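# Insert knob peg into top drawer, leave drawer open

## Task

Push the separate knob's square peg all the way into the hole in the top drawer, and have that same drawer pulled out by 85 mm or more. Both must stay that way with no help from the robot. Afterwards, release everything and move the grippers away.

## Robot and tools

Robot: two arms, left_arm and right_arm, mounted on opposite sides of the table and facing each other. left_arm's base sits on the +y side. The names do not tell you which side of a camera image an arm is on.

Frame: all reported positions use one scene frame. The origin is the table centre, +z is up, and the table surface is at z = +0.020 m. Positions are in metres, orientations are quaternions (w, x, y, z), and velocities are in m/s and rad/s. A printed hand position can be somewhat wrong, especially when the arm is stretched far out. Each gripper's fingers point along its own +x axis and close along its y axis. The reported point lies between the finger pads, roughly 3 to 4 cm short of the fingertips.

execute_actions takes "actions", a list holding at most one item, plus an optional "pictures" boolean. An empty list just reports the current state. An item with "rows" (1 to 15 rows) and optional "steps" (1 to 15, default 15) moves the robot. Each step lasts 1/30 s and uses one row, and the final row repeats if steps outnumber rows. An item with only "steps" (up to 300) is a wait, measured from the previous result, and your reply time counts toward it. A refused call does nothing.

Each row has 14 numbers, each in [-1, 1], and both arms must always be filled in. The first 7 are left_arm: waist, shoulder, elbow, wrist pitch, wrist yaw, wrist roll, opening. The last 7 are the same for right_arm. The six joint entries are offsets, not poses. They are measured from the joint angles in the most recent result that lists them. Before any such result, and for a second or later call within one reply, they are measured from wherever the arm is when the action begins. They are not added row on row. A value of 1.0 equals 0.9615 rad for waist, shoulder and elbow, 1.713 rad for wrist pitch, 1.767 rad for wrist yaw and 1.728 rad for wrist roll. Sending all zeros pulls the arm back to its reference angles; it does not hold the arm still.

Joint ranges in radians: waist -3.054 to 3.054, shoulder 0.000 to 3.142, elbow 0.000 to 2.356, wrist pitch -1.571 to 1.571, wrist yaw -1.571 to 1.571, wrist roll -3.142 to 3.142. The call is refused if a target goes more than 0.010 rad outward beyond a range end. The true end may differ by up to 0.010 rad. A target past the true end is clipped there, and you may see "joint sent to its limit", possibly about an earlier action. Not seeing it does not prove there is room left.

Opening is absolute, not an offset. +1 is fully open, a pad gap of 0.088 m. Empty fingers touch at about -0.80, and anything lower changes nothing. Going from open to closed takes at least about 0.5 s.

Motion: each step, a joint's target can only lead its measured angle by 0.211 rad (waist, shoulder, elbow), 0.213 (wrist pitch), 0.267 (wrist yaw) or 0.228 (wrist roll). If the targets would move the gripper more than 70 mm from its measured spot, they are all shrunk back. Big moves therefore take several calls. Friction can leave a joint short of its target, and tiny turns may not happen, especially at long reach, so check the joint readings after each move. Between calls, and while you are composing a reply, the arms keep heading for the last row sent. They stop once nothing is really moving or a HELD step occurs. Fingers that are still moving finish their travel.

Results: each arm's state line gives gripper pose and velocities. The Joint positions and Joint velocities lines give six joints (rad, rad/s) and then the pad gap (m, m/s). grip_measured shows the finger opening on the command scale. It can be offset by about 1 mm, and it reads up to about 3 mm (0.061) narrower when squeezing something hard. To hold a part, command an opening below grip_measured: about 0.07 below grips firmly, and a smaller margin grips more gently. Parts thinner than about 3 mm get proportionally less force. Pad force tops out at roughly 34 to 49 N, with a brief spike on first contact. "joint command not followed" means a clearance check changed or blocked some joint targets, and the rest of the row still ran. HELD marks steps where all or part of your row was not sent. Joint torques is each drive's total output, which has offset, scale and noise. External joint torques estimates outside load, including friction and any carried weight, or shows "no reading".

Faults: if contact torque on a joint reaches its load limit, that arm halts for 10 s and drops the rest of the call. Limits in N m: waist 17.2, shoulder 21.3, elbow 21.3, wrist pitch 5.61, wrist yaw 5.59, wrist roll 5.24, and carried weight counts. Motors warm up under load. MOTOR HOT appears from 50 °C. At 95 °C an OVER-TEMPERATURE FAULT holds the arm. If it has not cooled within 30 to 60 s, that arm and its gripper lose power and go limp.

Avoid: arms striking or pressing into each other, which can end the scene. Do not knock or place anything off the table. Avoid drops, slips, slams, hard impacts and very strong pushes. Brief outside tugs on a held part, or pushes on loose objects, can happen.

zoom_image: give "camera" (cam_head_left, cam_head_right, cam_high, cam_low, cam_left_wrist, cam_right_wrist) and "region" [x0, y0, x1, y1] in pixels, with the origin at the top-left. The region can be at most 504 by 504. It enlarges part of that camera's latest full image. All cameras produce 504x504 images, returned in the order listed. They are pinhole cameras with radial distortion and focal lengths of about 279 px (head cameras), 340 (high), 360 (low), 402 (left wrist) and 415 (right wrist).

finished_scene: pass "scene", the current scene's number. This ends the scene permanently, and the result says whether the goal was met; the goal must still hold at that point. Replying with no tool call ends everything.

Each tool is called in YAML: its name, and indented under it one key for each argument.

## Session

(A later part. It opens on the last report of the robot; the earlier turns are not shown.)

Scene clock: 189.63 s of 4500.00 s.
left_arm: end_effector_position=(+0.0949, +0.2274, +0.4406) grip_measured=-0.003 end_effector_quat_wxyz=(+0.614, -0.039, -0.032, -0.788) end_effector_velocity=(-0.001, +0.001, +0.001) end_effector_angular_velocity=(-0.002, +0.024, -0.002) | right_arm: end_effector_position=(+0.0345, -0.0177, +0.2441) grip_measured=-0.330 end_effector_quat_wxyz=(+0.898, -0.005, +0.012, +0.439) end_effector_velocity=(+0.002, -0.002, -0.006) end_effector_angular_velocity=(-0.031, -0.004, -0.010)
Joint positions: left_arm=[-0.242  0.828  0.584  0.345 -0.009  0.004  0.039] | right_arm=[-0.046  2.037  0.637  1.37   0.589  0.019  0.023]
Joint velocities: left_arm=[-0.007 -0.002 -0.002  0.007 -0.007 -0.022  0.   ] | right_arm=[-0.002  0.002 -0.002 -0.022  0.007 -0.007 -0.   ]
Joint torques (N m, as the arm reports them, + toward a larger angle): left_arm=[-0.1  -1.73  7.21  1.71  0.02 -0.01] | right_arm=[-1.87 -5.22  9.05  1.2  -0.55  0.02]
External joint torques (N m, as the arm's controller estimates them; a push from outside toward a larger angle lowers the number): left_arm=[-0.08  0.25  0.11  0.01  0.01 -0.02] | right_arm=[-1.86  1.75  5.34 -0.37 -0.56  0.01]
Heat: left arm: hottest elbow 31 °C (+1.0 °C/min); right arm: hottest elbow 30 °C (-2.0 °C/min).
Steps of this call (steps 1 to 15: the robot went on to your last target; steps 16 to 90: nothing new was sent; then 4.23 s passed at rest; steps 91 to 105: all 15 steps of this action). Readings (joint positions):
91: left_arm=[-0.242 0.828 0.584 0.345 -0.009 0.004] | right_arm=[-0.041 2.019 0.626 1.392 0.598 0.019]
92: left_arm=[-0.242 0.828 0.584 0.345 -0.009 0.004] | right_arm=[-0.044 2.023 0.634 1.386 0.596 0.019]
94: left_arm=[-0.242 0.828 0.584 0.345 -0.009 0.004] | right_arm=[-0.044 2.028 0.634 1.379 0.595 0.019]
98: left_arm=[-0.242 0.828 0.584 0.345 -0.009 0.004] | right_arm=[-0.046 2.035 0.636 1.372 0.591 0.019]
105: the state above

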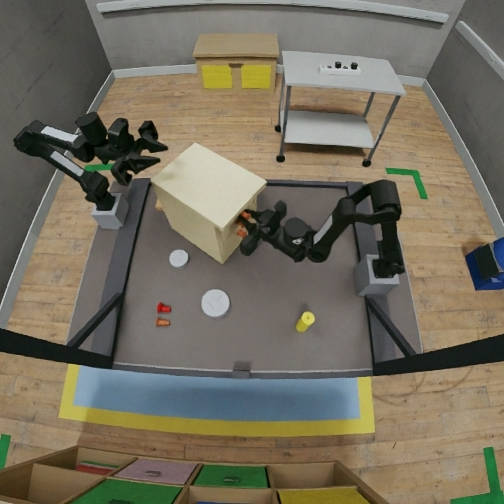

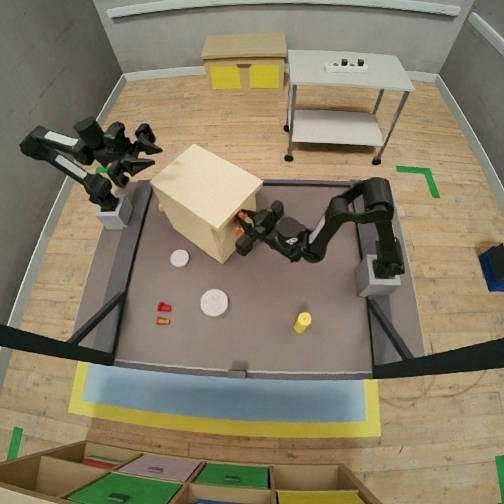

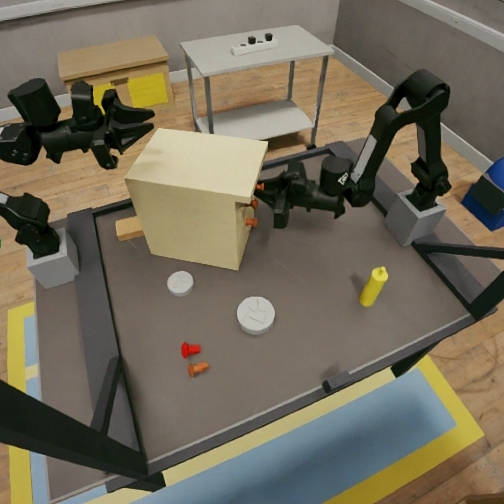

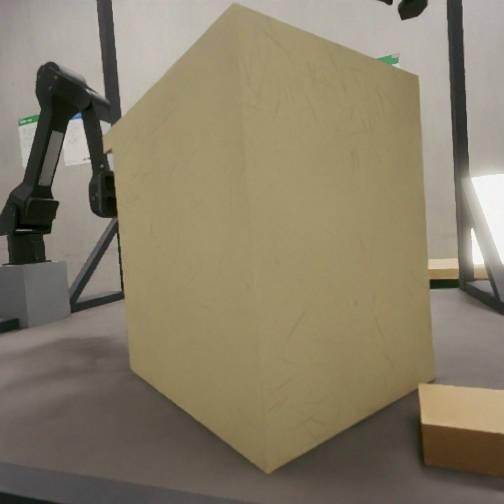

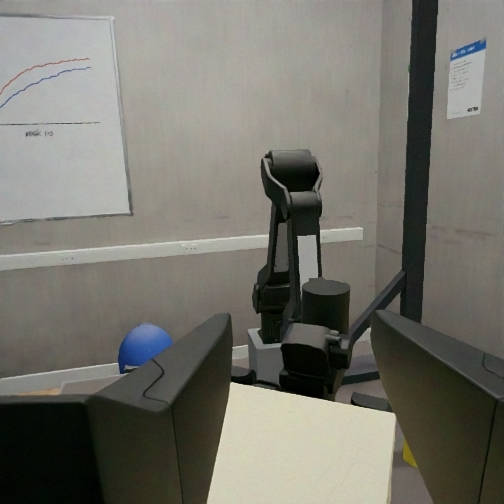

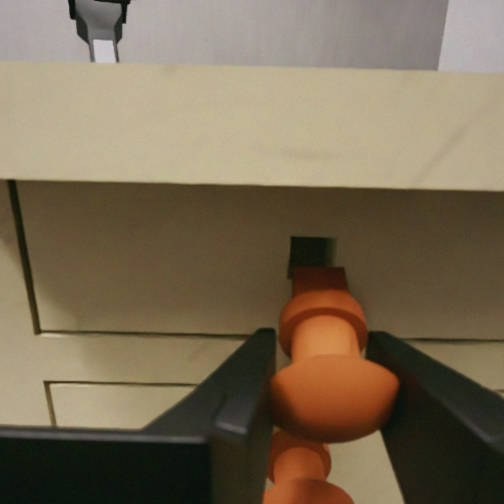

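execute_actions:
  actions:
    - {"rows":[[-0.794,0,0,0,0,0,0.1,0.08,-0.1,-0.32,0.05,0,0,-0.42]]}
  pictures: false

execute_actions:
  actions:
    - {"rows":[[-0.03,0.85,0.85,-0.6,0,-0.66,0.1,0.14,0,0,-0.2,-0.33,0,-0.42]]}
  pictures: false

execute_actions:
  actions:
    - {"steps":20}
  pictures: false

execute_actions:
  actions:
    - {"rows":[[0,0.85,0.78,-0.31,0,0,0.1,0,0.2,0,0,0,0,-0.42]]}
  pictures: false

execute_actions:
  actions:
    - {"steps":20}

Scene clock: 218.20 s of 4500.00 s.
left_arm: end_effector_position=(-0.0875, +0.3581, +0.4406) grip_measured=+0.097 end_effector_quat_wxyz=(+0.287, -0.048, -0.016, -0.957) end_effector_velocity=(-0.051, +0.079, +0.001) end_effector_angular_velocity=(+0.016, +0.019, -0.295) | right_arm: end_effector_position=(+0.0030, -0.0853, +0.2113) grip_measured=-0.330 end_effector_quat_wxyz=(+0.879, -0.065, +0.043, +0.471) end_effector_velocity=(-0.002, -0.004, -0.002) end_effector_angular_velocity=(-0.003, +0.007, +0.009)
Joint positions: left_arm=[-0.98   0.828  0.584  0.345 -0.007  0.004  0.044] | right_arm=[0.027 1.952 0.336 1.451 0.587 0.019 0.023]
Joint velocities: left_arm=[-0.315 -0.002 -0.002  0.007 -0.022 -0.022  0.   ] | right_arm=[ 0.002 -0.002 -0.017  0.007 -0.007  0.007 -0.   ]
Joint torques (N m, as the arm reports them, + toward a larger angle): left_arm=[ 0.53 -1.67  7.3   1.69 -0.04  0.01] | right_arm=[ 0.32 -5.64  2.42  1.68  0.14  0.02]
External joint torques (N m, as the arm's controller estimates them; a push from outside toward a larger angle lowers the number): left_arm=[ 0.11  0.32  0.19 -0.02  0.11  0.01] | right_arm=[ 0.32 -0.22 -0.3   0.06  0.09  0.  ]
Heat: left arm: hottest elbow 32 °C (+2.0 °C/min); right arm: hottest elbow 32 °C (+0.0 °C/min).
Steps of this call (steps 1 to 15: the robot went on to your last target; steps 16 to 90: nothing new was sent; then 25.07 s passed at rest; steps 91 to 105: all 15 steps of this action). Readings (joint positions):
91: left_arm=[-0.258 0.828 0.584 0.345 -0.022 0.004] | right_arm=[-0.043 2.029 0.615 1.378 0.588 0.019]
92: left_arm=[-0.313 0.828 0.584 0.345 -0.022 0.004] | right_arm=[-0.028 2.009 0.569 1.404 0.583 0.019]
94: left_arm=[-0.435 0.828 0.584 0.345 -0.014 0.004] | right_arm=[0.007 1.967 0.456 1.435 0.584 0.019]
98: left_arm=[-0.670 0.828 0.584 0.345 -0.014 0.004] | right_arm=[0.026 1.958 0.347 1.441 0.587 0.019]
105: the state above

Scene clock: 218.70 s of 4500.00 s.
left_arm: end_effector_position=(-0.2014, +0.2975, +0.3483) grip_measured=+0.097 end_effector_quat_wxyz=(+0.382, +0.192, +0.484, -0.763) end_effector_velocity=(+0.084, +0.054, -0.406) end_effector_angular_velocity=(+2.239, -0.986, +1.221) | right_arm: end_effector_position=(-0.1263, -0.0873, +0.1385) grip_measured=-0.330 end_effector_quat_wxyz=(+0.644, -0.182, +0.169, +0.724) end_effector_velocity=(-0.015, -0.005, -0.002) end_effector_angular_velocity=(-0.018, +0.044, +0.097)
Joint positions: left_arm=[-1.006  1.585  1.36  -0.5   -0.007 -0.919  0.044] | right_arm=[0.161 1.95  0.336 1.113 0.013 0.019 0.023]
Joint velocities: left_arm=[-0.002  0.725  0.437 -1.736  0.007 -1.853 -0.   ] | right_arm=[-0.002 -0.002 -0.007 -0.007 -0.11  -0.007 -0.   ]
Joint torques (N m, as the arm reports them, + toward a larger angle): left_arm=[-0.32 -5.99  6.94  0.91 -0.03 -0.16] | right_arm=[ 0.01 -4.55  2.94  1.25 -0.09  0.02]
External joint torques (N m, as the arm's controller estimates them; a push from outside toward a larger angle lowers the number): left_arm=[-0.31  1.71  0.77 -0.09  0.02 -0.18] | right_arm=[ 0.    0.89  0.23 -0.36 -0.09  0.01]
Heat: left arm: hottest elbow 32 °C (+2.0 °C/min); right arm: hottest elbow 32 °C (+0.0 °C/min).
Steps of this call (steps 1 to 15: all 15 steps of this action). Readings (joint positions):
1: left_arm=[-0.989 0.849 0.607 0.309 -0.007 -0.034] | right_arm=[0.031 1.951 0.335 1.432 0.563 0.019]
2: left_arm=[-0.994 0.893 0.663 0.244 -0.007 -0.102] | right_arm=[0.053 1.946 0.336 1.377 0.494 0.019]
4: left_arm=[-1.000 1.013 0.789 0.133 -0.007 -0.227] | right_arm=[0.112 1.946 0.337 1.263 0.348 0.019]
8: left_arm=[-1.005 1.240 1.020 -0.102 -0.007 -0.479] | right_arm=[0.159 1.950 0.336 1.140 0.091 0.019]
15: the state above

Scene clock: 219.37 s of 4500.00 s.
left_arm: end_effector_position=(-0.1865, +0.3067, +0.3129) grip_measured=+0.098 end_effector_quat_wxyz=(+0.439, +0.231, +0.563, -0.662) end_effector_velocity=(+0.005, +0.000, -0.003) end_effector_angular_velocity=(+0.008, -0.021, +0.028) | right_arm: end_effector_position=(-0.1272, -0.0877, +0.1379) grip_measured=-0.330 end_effector_quat_wxyz=(+0.641, -0.182, +0.170, +0.726) end_effector_velocity=(-0.000, +0.000, +0.002) end_effector_angular_velocity=(+0.006, +0.011, +0.000)
Joint positions: left_arm=[-1.006  1.64   1.395 -0.68  -0.007 -1.133  0.044] | right_arm=[0.161 1.95  0.336 1.11  0.007 0.019 0.023]
Joint velocities: left_arm=[-0.002 -0.002 -0.002 -0.022 -0.022 -0.022 -0.   ] | right_arm=[-0.002 -0.002 -0.002  0.007 -0.007  0.007  0.   ]
Joint torques (N m, as the arm reports them, + toward a larger angle): left_arm=[-0.34 -5.77  7.7   1.16 -0.05 -0.08] | right_arm=[ 0.05 -4.56  2.92  1.29 -0.11  0.02]
External joint torques (N m, as the arm's controller estimates them; a push from outside toward a larger angle lowers the number): left_arm=[-0.36  1.4   1.08 -0.11  0.01 -0.11] | right_arm=[ 0.06  0.89  0.19 -0.35 -0.11  0.01]
Heat: left arm: hottest elbow 32 °C (+2.0 °C/min); right arm: hottest elbow 32 °C (+0.0 °C/min).
Steps of this call (steps 1 to 20: the robot went on to your last target). Readings (joint positions):
1: left_arm=[-1.006 1.605 1.369 -0.559 -0.007 -0.980] | right_arm=[0.161 1.950 0.336 1.112 0.011 0.019]
2: left_arm=[-1.006 1.619 1.372 -0.604 -0.007 -1.030] | right_arm=[0.161 1.950 0.336 1.111 0.010 0.019]
4: left_arm=[-1.006 1.636 1.373 -0.647 -0.007 -1.085] | right_arm=[0.161 1.950 0.336 1.110 0.008 0.019]
8: left_arm=[-1.006 1.640 1.387 -0.671 -0.007 -1.122] | right_arm=[0.161 1.950 0.336 1.110 0.007 0.019]
20: the state above

Scene clock: 219.87 s of 4500.00 s.
left_arm: end_effector_position=(-0.2434, +0.2717, +0.1887) grip_measured=+0.098 end_effector_quat_wxyz=(+0.517, +0.428, +0.536, -0.512) end_effector_velocity=(+0.028, +0.017, -0.396) end_effector_angular_velocity=(+0.479, -0.792, +0.006) | right_arm: end_effector_position=(-0.1235, -0.1147, +0.0764) grip_measured=-0.330 end_effector_quat_wxyz=(+0.623, -0.251, +0.230, +0.704) end_effector_velocity=(+0.000, -0.003, -0.002) end_effector_angular_velocity=(-0.012, -0.003, +0.008)
Joint positions: left_arm=[-1.006  2.373  2.12  -1.196 -0.007 -1.133  0.044] | right_arm=[0.161 2.136 0.333 1.108 0.007 0.019 0.023]
Joint velocities: left_arm=[-0.002  0.93   0.159 -0.154 -0.007 -0.007 -0.   ] | right_arm=[-0.002 -0.002 -0.007 -0.007 -0.007 -0.007 -0.   ]
Joint torques (N m, as the arm reports them, + toward a larger angle): left_arm=[-0.1  -8.83  6.54  0.08 -0.08 -0.02] | right_arm=[ 0.   -4.14  2.13  1.41  0.    0.02]
External joint torques (N m, as the arm's controller estimates them; a push from outside toward a larger angle lowers the number): left_arm=[-0.14  3.25  0.34 -0.1  -0.01 -0.01] | right_arm=[-0.02  1.34  0.6  -0.06  0.    0.02]
Heat: left arm: hottest elbow 32 °C (+2.0 °C/min); right arm: hottest elbow 32 °C (+0.0 °C/min).
Steps of this call (steps 1 to 15: all 15 steps of this action). Readings (joint positions):
1: left_arm=[-1.006 1.664 1.421 -0.723 -0.007 -1.133] | right_arm=[0.161 1.971 0.336 1.117 0.007 0.019]
2: left_arm=[-1.006 1.707 1.485 -0.796 -0.007 -1.133] | right_arm=[0.161 2.008 0.343 1.129 0.007 0.019]
4: left_arm=[-1.006 1.812 1.613 -0.892 -0.007 -1.133] | right_arm=[0.161 2.085 0.347 1.104 0.007 0.019]
8: left_arm=[-1.006 2.034 1.841 -1.118 -0.007 -1.133] | right_arm=[0.161 2.136 0.331 1.102 0.007 0.019]
15: the state above

Scene clock: 220.53 s of 4500.00 s.
left_arm: end_effector_position=(-0.2411, +0.2731, +0.1541) grip_measured=+0.098 end_effector_quat_wxyz=(+0.525, +0.455, +0.529, -0.486) end_effector_velocity=(-0.004, +0.001, +0.004) end_effector_angular_velocity=(-0.014, +0.011, +0.015) | right_arm: end_effector_position=(-0.1235, -0.1148, +0.0763) grip_measured=-0.330 end_effector_quat_wxyz=(+0.623, -0.252, +0.230, +0.704) end_effector_velocity=(+0.002, +0.002, +0.003) end_effector_angular_velocity=(+0.013, -0.009, -0.003)
Joint positions: left_arm=[-1.006  2.459  2.141 -1.209 -0.007 -1.133  0.044] | right_arm=[0.161 2.136 0.333 1.108 0.007 0.019 0.023]
Joint velocities: left_arm=[-0.007 -0.007  0.002  0.007 -0.007 -0.022  0.   ] | right_arm=[-0.002 -0.007 -0.002  0.007  0.007 -0.007 -0.   ]
Joint torques (N m, as the arm reports them, + toward a larger angle): left_arm=[ 0.14 -9.98  6.2   0.35 -0.06  0.  ] | right_arm=[ 0.   -4.14  2.13  1.41  0.    0.02]
External joint torques (N m, as the arm's controller estimates them; a push from outside toward a larger angle lowers the number): left_arm=[ 0.29  1.84  0.35 -0.04 -0.01  0.  ] | right_arm=[ 0.02  1.42  0.5  -0.1  -0.01  0.01]
Heat: left arm: hottest elbow 32 °C (+2.0 °C/min); right arm: hottest elbow 32 °C (+0.0 °C/min).
Steps of this call (steps 1 to 20: the robot went on to your last target). Readings (joint positions):
1: left_arm=[-1.006 2.402 2.122 -1.201 -0.007 -1.133] | right_arm=[0.161 2.136 0.333 1.108 0.007 0.019]
2: left_arm=[-1.006 2.426 2.122 -1.206 -0.007 -1.133] | right_arm=[0.161 2.136 0.333 1.108 0.007 0.019]
4: left_arm=[-1.006 2.454 2.122 -1.209 -0.007 -1.133] | right_arm=[0.161 2.136 0.333 1.108 0.007 0.019]
8: left_arm=[-1.006 2.459 2.132 -1.209 -0.007 -1.133] | right_arm=[0.161 2.136 0.333 1.108 0.007 0.019]
20: the state above

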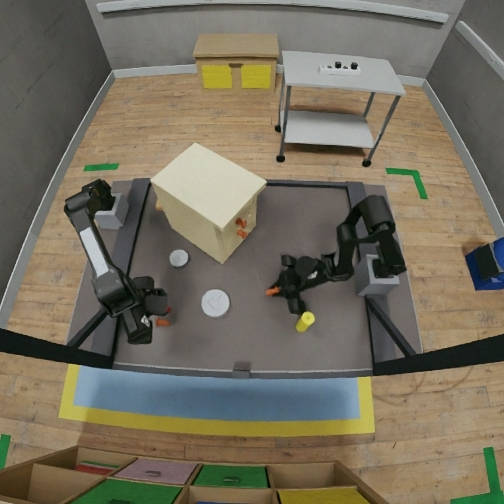

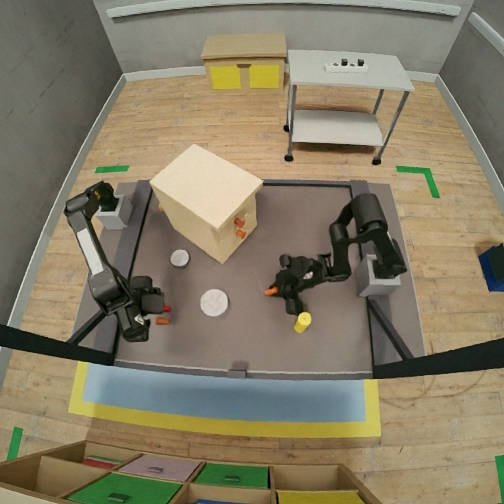

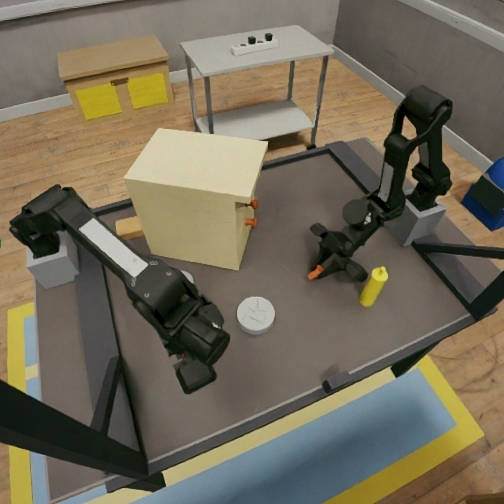

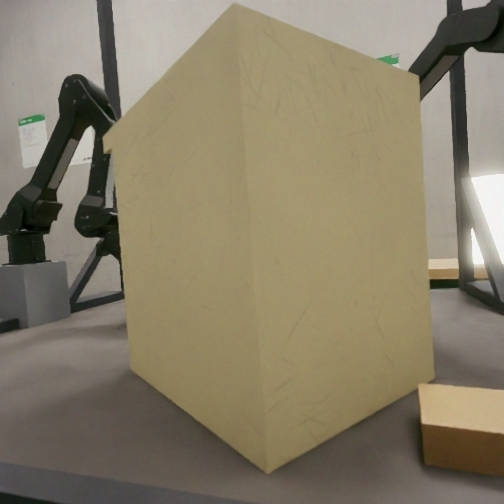

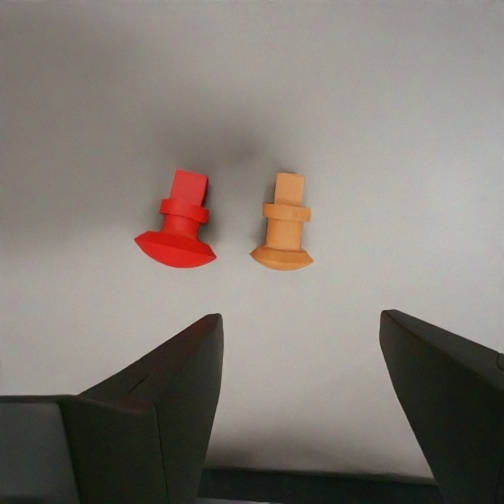

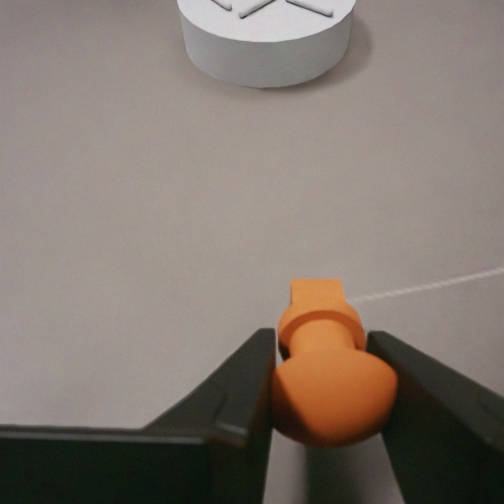

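execute_actions:
  actions:
    - {"rows":[[0.054,0.075,-0.145,0.166,0,0.07,-0.15,0,0.055,0,0,0,0,-0.42]]}
  pictures: false

execute_actions:
  actions:
    - {"rows":[[0,0,0,0,0,0,-0.15,0,0,0,0,0,0,0.2]]}

Scene clock: 234.27 s of 4500.00 s.
left_arm: end_effector_position=(-0.2409, +0.2408, +0.0882) grip_measured=-0.146 end_effector_quat_wxyz=(+0.506, +0.446, +0.518, -0.527) end_effector_velocity=(-0.004, +0.009, +0.000) end_effector_angular_velocity=(-0.002, -0.011, -0.028) | right_arm: end_effector_position=(-0.1224, -0.1228, +0.0621) grip_measured=-0.330 end_effector_quat_wxyz=(+0.618, -0.268, +0.244, +0.698) end_effector_velocity=(+0.002, -0.001, -0.001) end_effector_angular_velocity=(-0.006, -0.011, -0.003)
Joint positions: left_arm=[-0.951  2.531  2.004 -0.927 -0.007 -1.016  0.032] | right_arm=[0.161 2.182 0.333 1.107 0.007 0.019 0.023]
Joint velocities: left_arm=[-0.022 -0.002 -0.002 -0.007 -0.007  0.007 -0.001] | right_arm=[-0.002 -0.002 -0.002 -0.007  0.007 -0.007 -0.   ]
Joint torques (N m, as the arm reports them, + toward a larger angle): left_arm=[-0.08 -9.77  5.46  0.65  0.    0.14] | right_arm=[ 0.   -4.11  1.3   1.31  0.    0.02]
External joint torques (N m, as the arm's controller estimates them; a push from outside toward a larger angle lowers the number): left_arm=[-0.2   1.91 -0.09  0.17  0.06  0.13] | right_arm=[ 0.01  1.44 -0.06 -0.16  0.    0.01]
Heat: left arm: hottest shoulder 32 °C (+1.0 °C/min); right arm: hottest elbow 30 °C (+0.0 °C/min).
Steps of this call (steps 1 to 15: the robot went on to your last target; steps 16 to 90: nothing new was sent; then 10.23 s passed at rest; steps 91 to 105: all 15 steps of this action). Readings (joint positions):
91: left_arm=[-1.004 2.462 2.124 -1.184 -0.007 -1.115] | right_arm=[0.161 2.141 0.333 1.109 0.007 0.019]
92: left_arm=[-1.000 2.462 2.093 -1.116 -0.007 -1.083] | right_arm=[0.161 2.151 0.334 1.112 0.007 0.019]
94: left_arm=[-0.982 2.478 2.055 -1.011 -0.007 -1.046] | right_arm=[0.161 2.170 0.334 1.108 0.007 0.019]
98: left_arm=[-0.950 2.525 2.010 -0.952 -0.007 -1.023] | right_arm=[0.161 2.182 0.333 1.107 0.007 0.019]
105: the state above

Scene clock: 234.77 s of 4500.00 s.
left_arm: end_effector_position=(-0.2410, +0.2410, +0.0882) grip_measured=-0.147 end_effector_quat_wxyz=(+0.506, +0.446, +0.517, -0.527) end_effector_velocity=(+0.004, +0.003, -0.000) end_effector_angular_velocity=(+0.007, -0.022, +0.006) | right_arm: end_effector_position=(-0.1224, -0.1228, +0.0621) grip_measured=+0.194 end_effector_quat_wxyz=(+0.618, -0.268, +0.244, +0.698) end_effector_velocity=(+0.000, -0.004, -0.003) end_effector_angular_velocity=(-0.020, -0.014, +0.018)
Joint positions: left_arm=[-0.951  2.531  2.004 -0.927 -0.007 -1.016  0.032] | right_arm=[0.161 2.182 0.333 1.107 0.007 0.019 0.049]
Joint velocities: left_arm=[-0.002 -0.002 -0.002 -0.022 -0.007 -0.007 -0.   ] | right_arm=[-0.002 -0.002 -0.002 -0.022 -0.007 -0.022  0.001]
Joint torques (N m, as the arm reports them, + toward a larger angle): left_arm=[ 0.16 -9.88  5.51  0.58 -0.04  0.  ] | right_arm=[ 0.01 -4.76  1.39  1.23 -0.01  0.02]
External joint torques (N m, as the arm's controller estimates them; a push from outside toward a larger angle lowers the number): left_arm=[ 0.16  1.96 -0.11  0.11  0.02 -0.01] | right_arm=[ 0.01  0.72  0.12 -0.2   0.    0.01]
Heat: left arm: hottest shoulder 33 °C (+2.0 °C/min); right arm: hottest elbow 30 °C (+0.0 °C/min).
Steps of this call (steps 1 to 15: all 15 steps of this action). Readings (joint positions):
1: left_arm=[-0.951 2.531 2.004 -0.927 -0.007 -1.016] | right_arm=[0.161 2.182 0.333 1.107 0.007 0.019]
2: left_arm=[-0.951 2.531 2.004 -0.927 -0.007 -1.016] | right_arm=[0.161 2.182 0.333 1.107 0.007 0.019]
4: left_arm=[-0.951 2.531 2.004 -0.927 -0.007 -1.016] | right_arm=[0.161 2.182 0.333 1.107 0.007 0.019]
8: left_arm=[-0.951 2.531 2.004 -0.927 -0.007 -1.016] | right_arm=[0.161 2.182 0.333 1.107 0.007 0.019]
15: the state above

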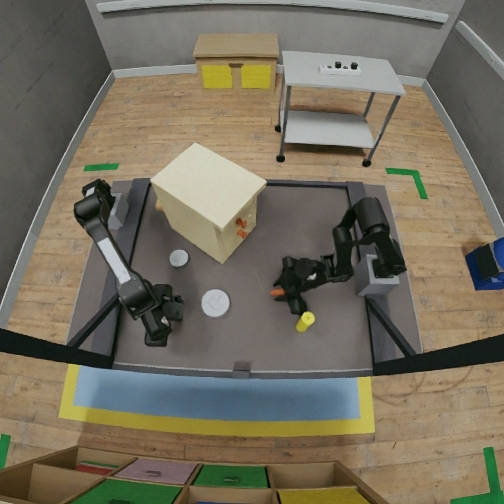

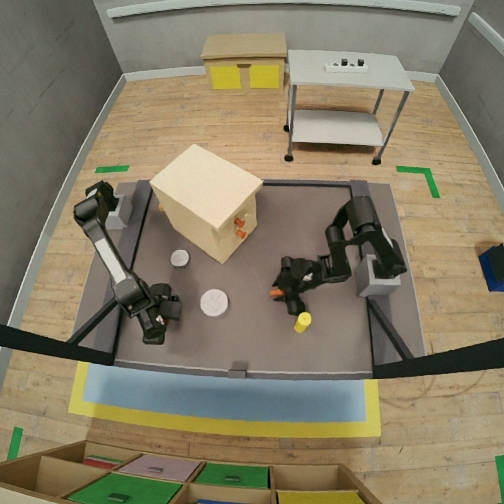

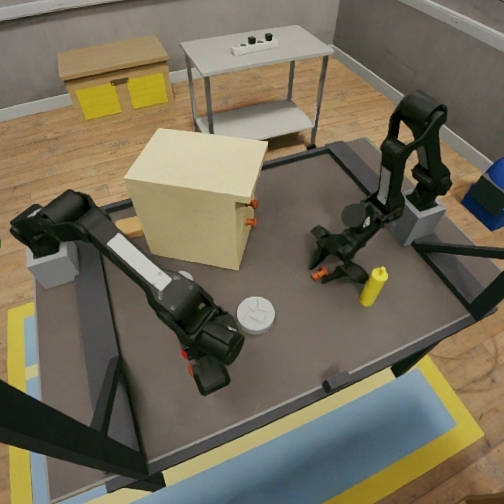

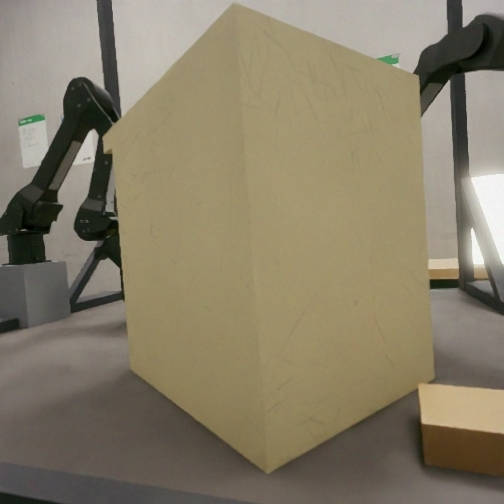

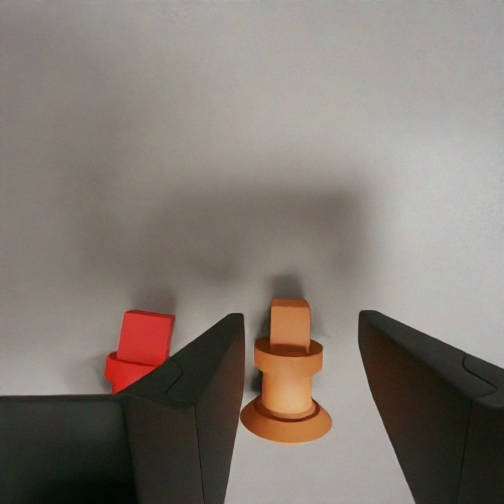

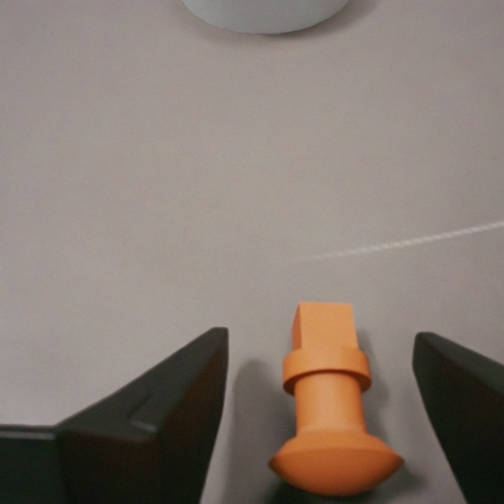

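execute_actions:
  actions:
    - {"rows":[[0,0.06,0,0.016,0,0,-0.15,0,-0.4,0,0,0,0,0.2]]}

Scene clock: 240.90 s of 4500.00 s.
left_arm: end_effector_position=(-0.2400, +0.2417, +0.0668) grip_measured=-0.147 end_effector_quat_wxyz=(+0.507, +0.453, +0.516, -0.520) end_effector_velocity=(+0.002, +0.001, +0.000) end_effector_angular_velocity=(-0.001, -0.010, +0.006) | right_arm: end_effector_position=(-0.1288, -0.0758, +0.1865) grip_measured=+0.197 end_effector_quat_wxyz=(+0.651, -0.131, +0.126, +0.737) end_effector_velocity=(-0.000, -0.001, -0.001) end_effector_angular_velocity=(-0.007, -0.005, +0.007)
Joint positions: left_arm=[-0.951  2.577  2.004 -0.902 -0.007 -1.016  0.032] | right_arm=[0.161 1.809 0.338 1.107 0.007 0.019 0.049]
Joint velocities: left_arm=[-0.002 -0.002 -0.002 -0.007 -0.007 -0.007 -0.   ] | right_arm=[-0.002 -0.002 -0.002 -0.007 -0.007 -0.007 -0.   ]
Joint torques (N m, as the arm reports them, + toward a larger angle): left_arm=[ 0.15 -8.85  5.44  0.68 -0.07 -0.03] | right_arm=[ 0.   -5.49  3.36  1.43  0.    0.02]
External joint torques (N m, as the arm's controller estimates them; a push from outside toward a larger angle lowers the number): left_arm=[ 0.15  3.12 -0.14  0.21 -0.01 -0.04] | right_arm=[ 0.   -0.26 -0.13 -0.25  0.    0.01]
Heat: left arm: hottest shoulder 35 °C (+4.1 °C/min); right arm: hottest elbow 30 °C (+0.0 °C/min).
Steps of this call (steps 1 to 15: the robot went on to your last target; steps 16 to 90: nothing new was sent; then 2.63 s passed at rest; steps 91 to 105: all 15 steps of this action). Readings (joint positions):
91: left_arm=[-0.951 2.535 2.004 -0.927 -0.007 -1.016] | right_arm=[0.161 2.162 0.333 1.098 0.007 0.019]
92: left_arm=[-0.951 2.539 2.004 -0.918 -0.007 -1.016] | right_arm=[0.161 2.122 0.327 1.084 0.007 0.019]
94: left_arm=[-0.951 2.551 2.004 -0.908 -0.007 -1.016] | right_arm=[0.161 2.015 0.324 1.102 0.007 0.019]
98: left_arm=[-0.951 2.574 2.004 -0.906 -0.007 -1.016] | right_arm=[0.161 1.835 0.339 1.114 0.007 0.019]
105: the state above

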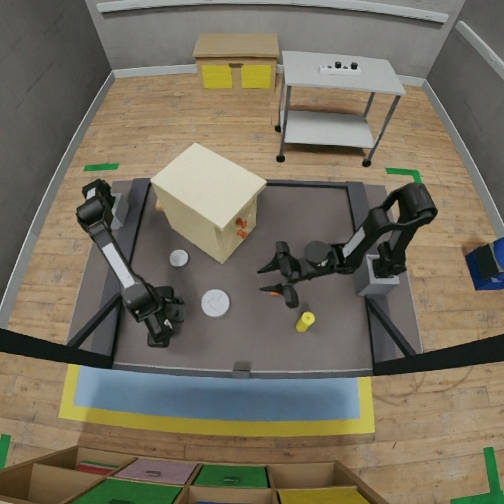

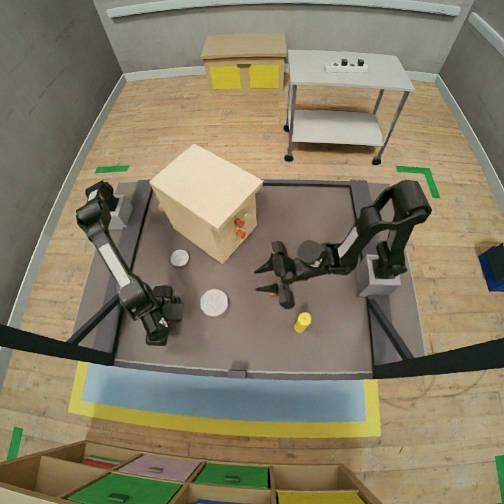

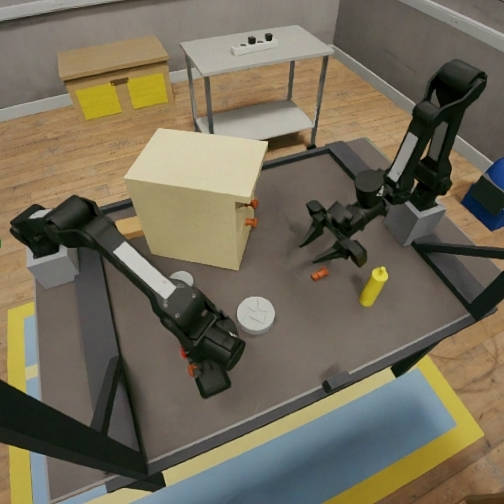

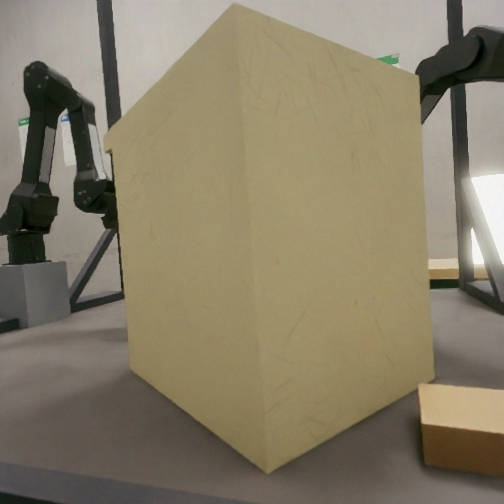

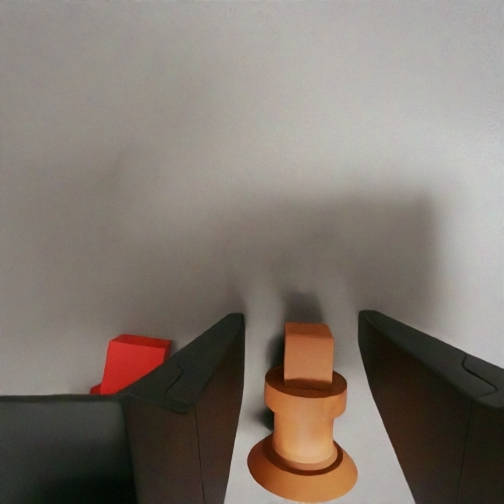

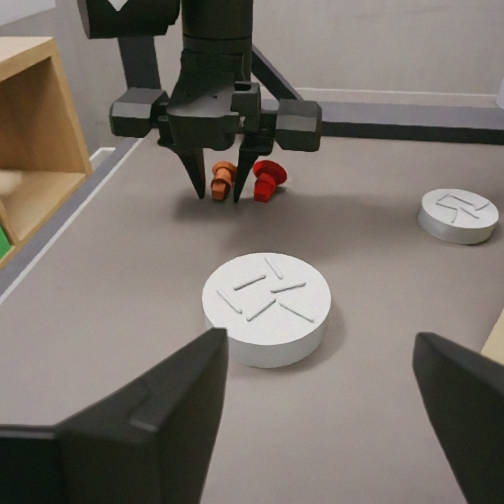

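execute_actions:
  actions:
    - {"rows":[[-0.009,0.013,0,0,0,0,-0.3,0,0,0,0,0,0,0.2]]}
  pictures: false

execute_actions:
  actions:
    - {"rows":[[0,0,0,0,0,0,-0.45,0,0,0,0,0,0,0.2],[0,0,0,0,0,0,-0.5,0,0,0,0,0,0,0.2],[0,0,0,0,0,0,-0.55,0,0,0,0,0,0,0.2],[0,0,0,0,0,0,-0.6,0,0,0,0,0,0,0.2],[0,0,0,0,0,0,-0.72,0,0,0,0,0,0,0.2]]}
  pictures: false

execute_actions:
  actions:
    - {"rows":[[0,-0.15,0,-0.08,0,0,-0.72,0,0,0,0,0,0,0.2]]}

Scene clock: 250.27 s of 4500.00 s.
left_arm: end_effector_position=(-0.2419, +0.2444, +0.0668) grip_measured=-0.297 end_effector_quat_wxyz=(+0.506, +0.455, +0.515, -0.522) end_effector_velocity=(+0.006, -0.001, +0.002) end_effector_angular_velocity=(-0.020, -0.034, +0.008) | right_arm: end_effector_position=(-0.1288, -0.0757, +0.1869) grip_measured=+0.197 end_effector_quat_wxyz=(+0.651, -0.130, +0.125, +0.738) end_effector_velocity=(-0.004, -0.002, -0.001) end_effector_angular_velocity=(-0.006, -0.014, +0.031)
Joint positions: left_arm=[-0.958  2.577  2.004 -0.902 -0.007 -1.016  0.024] | right_arm=[0.161 1.808 0.338 1.107 0.007 0.019 0.049]
Joint velocities: left_arm=[-0.002 -0.007 -0.002 -0.022 -0.037 -0.007 -0.   ] | right_arm=[ 0.002 -0.002 -0.002 -0.007 -0.022 -0.022 -0.   ]
Joint torques (N m, as the arm reports them, + toward a larger angle): left_arm=[-0.17 -8.99  5.47  0.57 -0.05  0.  ] | right_arm=[ 0.   -4.36  3.93  1.46  0.    0.02]
External joint torques (N m, as the arm's controller estimates them; a push from outside toward a larger angle lowers the number): left_arm=[-0.21  3.01 -0.09  0.13  0.02 -0.01] | right_arm=[-0.04  0.87  0.43 -0.24  0.01  0.01]
Heat: left arm: hottest shoulder 36 °C (+5.1 °C/min); right arm: hottest shoulder 29 °C (-1.0 °C/min).
Steps of this call (steps 1 to 15: the robot went on to your last target; steps 16 to 90: nothing new was sent; then 5.87 s passed at rest; steps 91 to 105: all 15 steps of this action). Readings (joint positions):
91: left_arm=[-0.951 2.577 2.004 -0.902 -0.007 -1.016] | right_arm=[0.161 1.808 0.338 1.107 0.007 0.019]
92: left_arm=[-0.952 2.577 2.004 -0.902 -0.007 -1.016] | right_arm=[0.161 1.808 0.338 1.107 0.007 0.019]
94: left_arm=[-0.954 2.577 2.004 -0.902 -0.007 -1.016] | right_arm=[0.161 1.808 0.338 1.107 0.007 0.019]
98: left_arm=[-0.957 2.577 2.004 -0.902 -0.007 -1.016] | right_arm=[0.161 1.808 0.338 1.107 0.007 0.019]
105: the state above

Scene clock: 250.77 s of 4500.00 s.
left_arm: end_effector_position=(-0.2418, +0.2444, +0.0668) grip_measured=-0.622 end_effector_quat_wxyz=(+0.506, +0.455, +0.515, -0.522) end_effector_velocity=(+0.001, +0.001, +0.003) end_effector_angular_velocity=(-0.004, -0.006, +0.006) | right_arm: end_effector_position=(-0.1288, -0.0757, +0.1869) grip_measured=+0.197 end_effector_quat_wxyz=(+0.651, -0.130, +0.125, +0.738) end_effector_velocity=(+0.002, +0.001, +0.000) end_effector_angular_velocity=(+0.001, -0.023, -0.001)
Joint positions: left_arm=[-0.958  2.577  2.004 -0.903 -0.008 -1.016  0.009] | right_arm=[0.161 1.808 0.338 1.107 0.007 0.019 0.049]
Joint velocities: left_arm=[-0.002 -0.007 -0.002 -0.007 -0.007 -0.007 -0.   ] | right_arm=[-0.002 -0.002  0.002 -0.007  0.007 -0.022 -0.   ]
Joint torques (N m, as the arm reports them, + toward a larger angle): left_arm=[  0.02 -10.13   5.53   0.57  -0.05   0.01] | right_arm=[ 0.01 -4.48  3.93  1.46  0.    0.02]
External joint torques (N m, as the arm's controller estimates them; a push from outside toward a larger angle lowers the number): left_arm=[ 0.03  1.99 -0.11  0.1   0.01  0.  ] | right_arm=[ 0.01  0.75  0.41 -0.24  0.    0.01]
Heat: left arm: hottest shoulder 36 °C (+5.0 °C/min); right arm: hottest shoulder 29 °C (-1.0 °C/min).
Steps of this call (steps 1 to 15: all 15 steps of this action). Readings (joint positions):
1: left_arm=[-0.958 2.577 2.004 -0.902 -0.007 -1.016] | right_arm=[0.161 1.808 0.338 1.107 0.007 0.019]
2: left_arm=[-0.958 2.577 2.004 -0.902 -0.007 -1.016] | right_arm=[0.161 1.808 0.338 1.107 0.007 0.019]
4: left_arm=[-0.958 2.577 2.004 -0.903 -0.008 -1.016] | right_arm=[0.161 1.808 0.338 1.107 0.007 0.019]
8: left_arm=[-0.958 2.577 2.004 -0.903 -0.008 -1.016] | right_arm=[0.161 1.808 0.338 1.107 0.007 0.019]
15: the state above

Scene clock: 251.27 s of 4500.00 s.
left_arm: end_effector_position=(-0.2332, +0.2502, +0.1354) grip_measured=-0.622 end_effector_quat_wxyz=(+0.505, +0.449, +0.516, -0.527) end_effector_velocity=(+0.002, +0.001, -0.002) end_effector_angular_velocity=(+0.014, -0.005, +0.009) | right_arm: end_effector_position=(-0.1288, -0.0757, +0.1869) grip_measured=+0.197 end_effector_quat_wxyz=(+0.651, -0.130, +0.125, +0.738) end_effector_velocity=(-0.002, -0.002, +0.000) end_effector_angular_velocity=(+0.002, +0.001, +0.021)
Joint positions: left_arm=[-0.958  2.428  2.006 -1.038 -0.008 -1.016  0.009] | right_arm=[0.161 1.808 0.338 1.107 0.007 0.019 0.049]
Joint velocities: left_arm=[ 0.002  0.002 -0.002 -0.007  0.007 -0.007 -0.   ] | right_arm=[-0.002 -0.002 -0.007  0.007 -0.022 -0.007 -0.   ]
Joint torques (N m, as the arm reports them, + toward a larger angle): left_arm=[ 0.17 -9.4   5.38  0.49 -0.03 -0.01] | right_arm=[ 0.   -4.48  3.92  1.46  0.    0.02]
External joint torques (N m, as the arm's controller estimates them; a push from outside toward a larger angle lowers the number): left_arm=[ 0.11  2.35 -0.51 -0.07  0.03 -0.02] | right_arm=[-0.01  0.74  0.45 -0.23  0.    0.01]
Heat: left arm: hottest shoulder 36 °C (+5.1 °C/min); right arm: hottest shoulder 29 °C (-1.0 °C/min).
Steps of this call (steps 1 to 15: all 15 steps of this action). Readings (joint positions):
1: left_arm=[-0.958 2.565 2.004 -0.912 -0.008 -1.016] | right_arm=[0.161 1.808 0.338 1.107 0.007 0.019]
2: left_arm=[-0.958 2.550 2.002 -0.960 -0.008 -1.016] | right_arm=[0.161 1.808 0.338 1.107 0.007 0.019]
4: left_arm=[-0.958 2.511 1.996 -1.012 -0.008 -1.016] | right_arm=[0.161 1.808 0.338 1.107 0.007 0.019]
8: left_arm=[-0.958 2.441 2.005 -1.027 -0.008 -1.016] | right_arm=[0.161 1.808 0.338 1.107 0.007 0.019]
15: the state above

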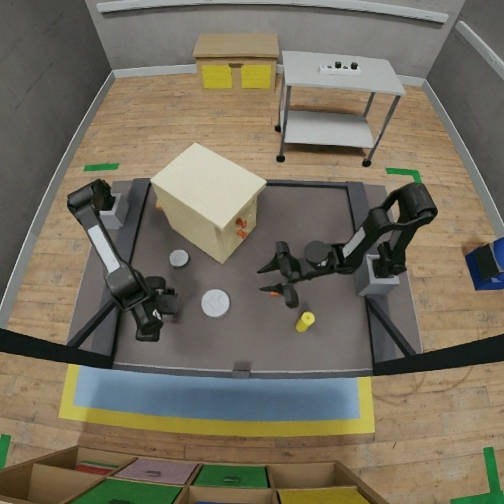

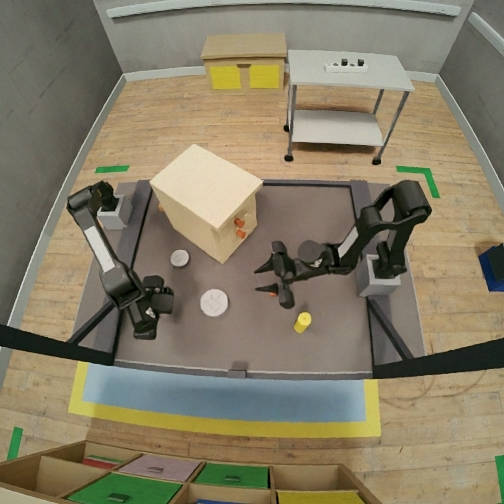

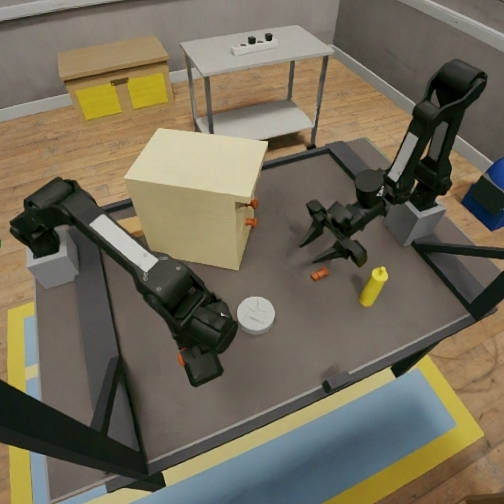

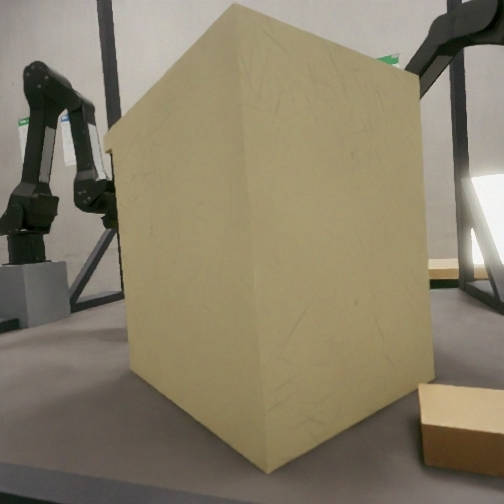

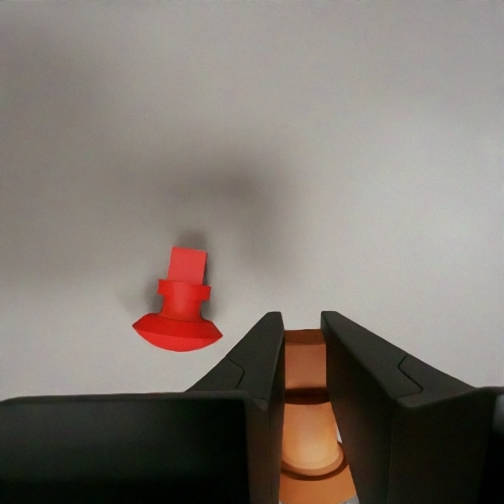

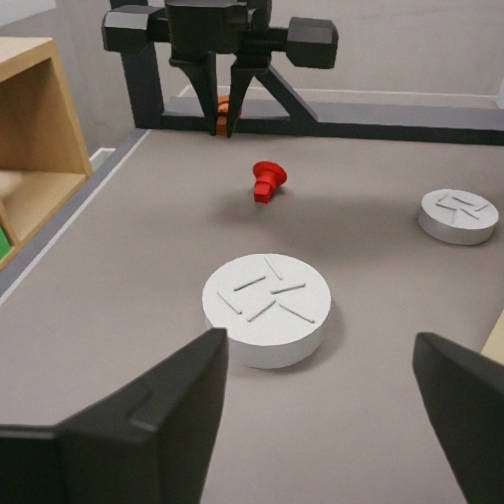

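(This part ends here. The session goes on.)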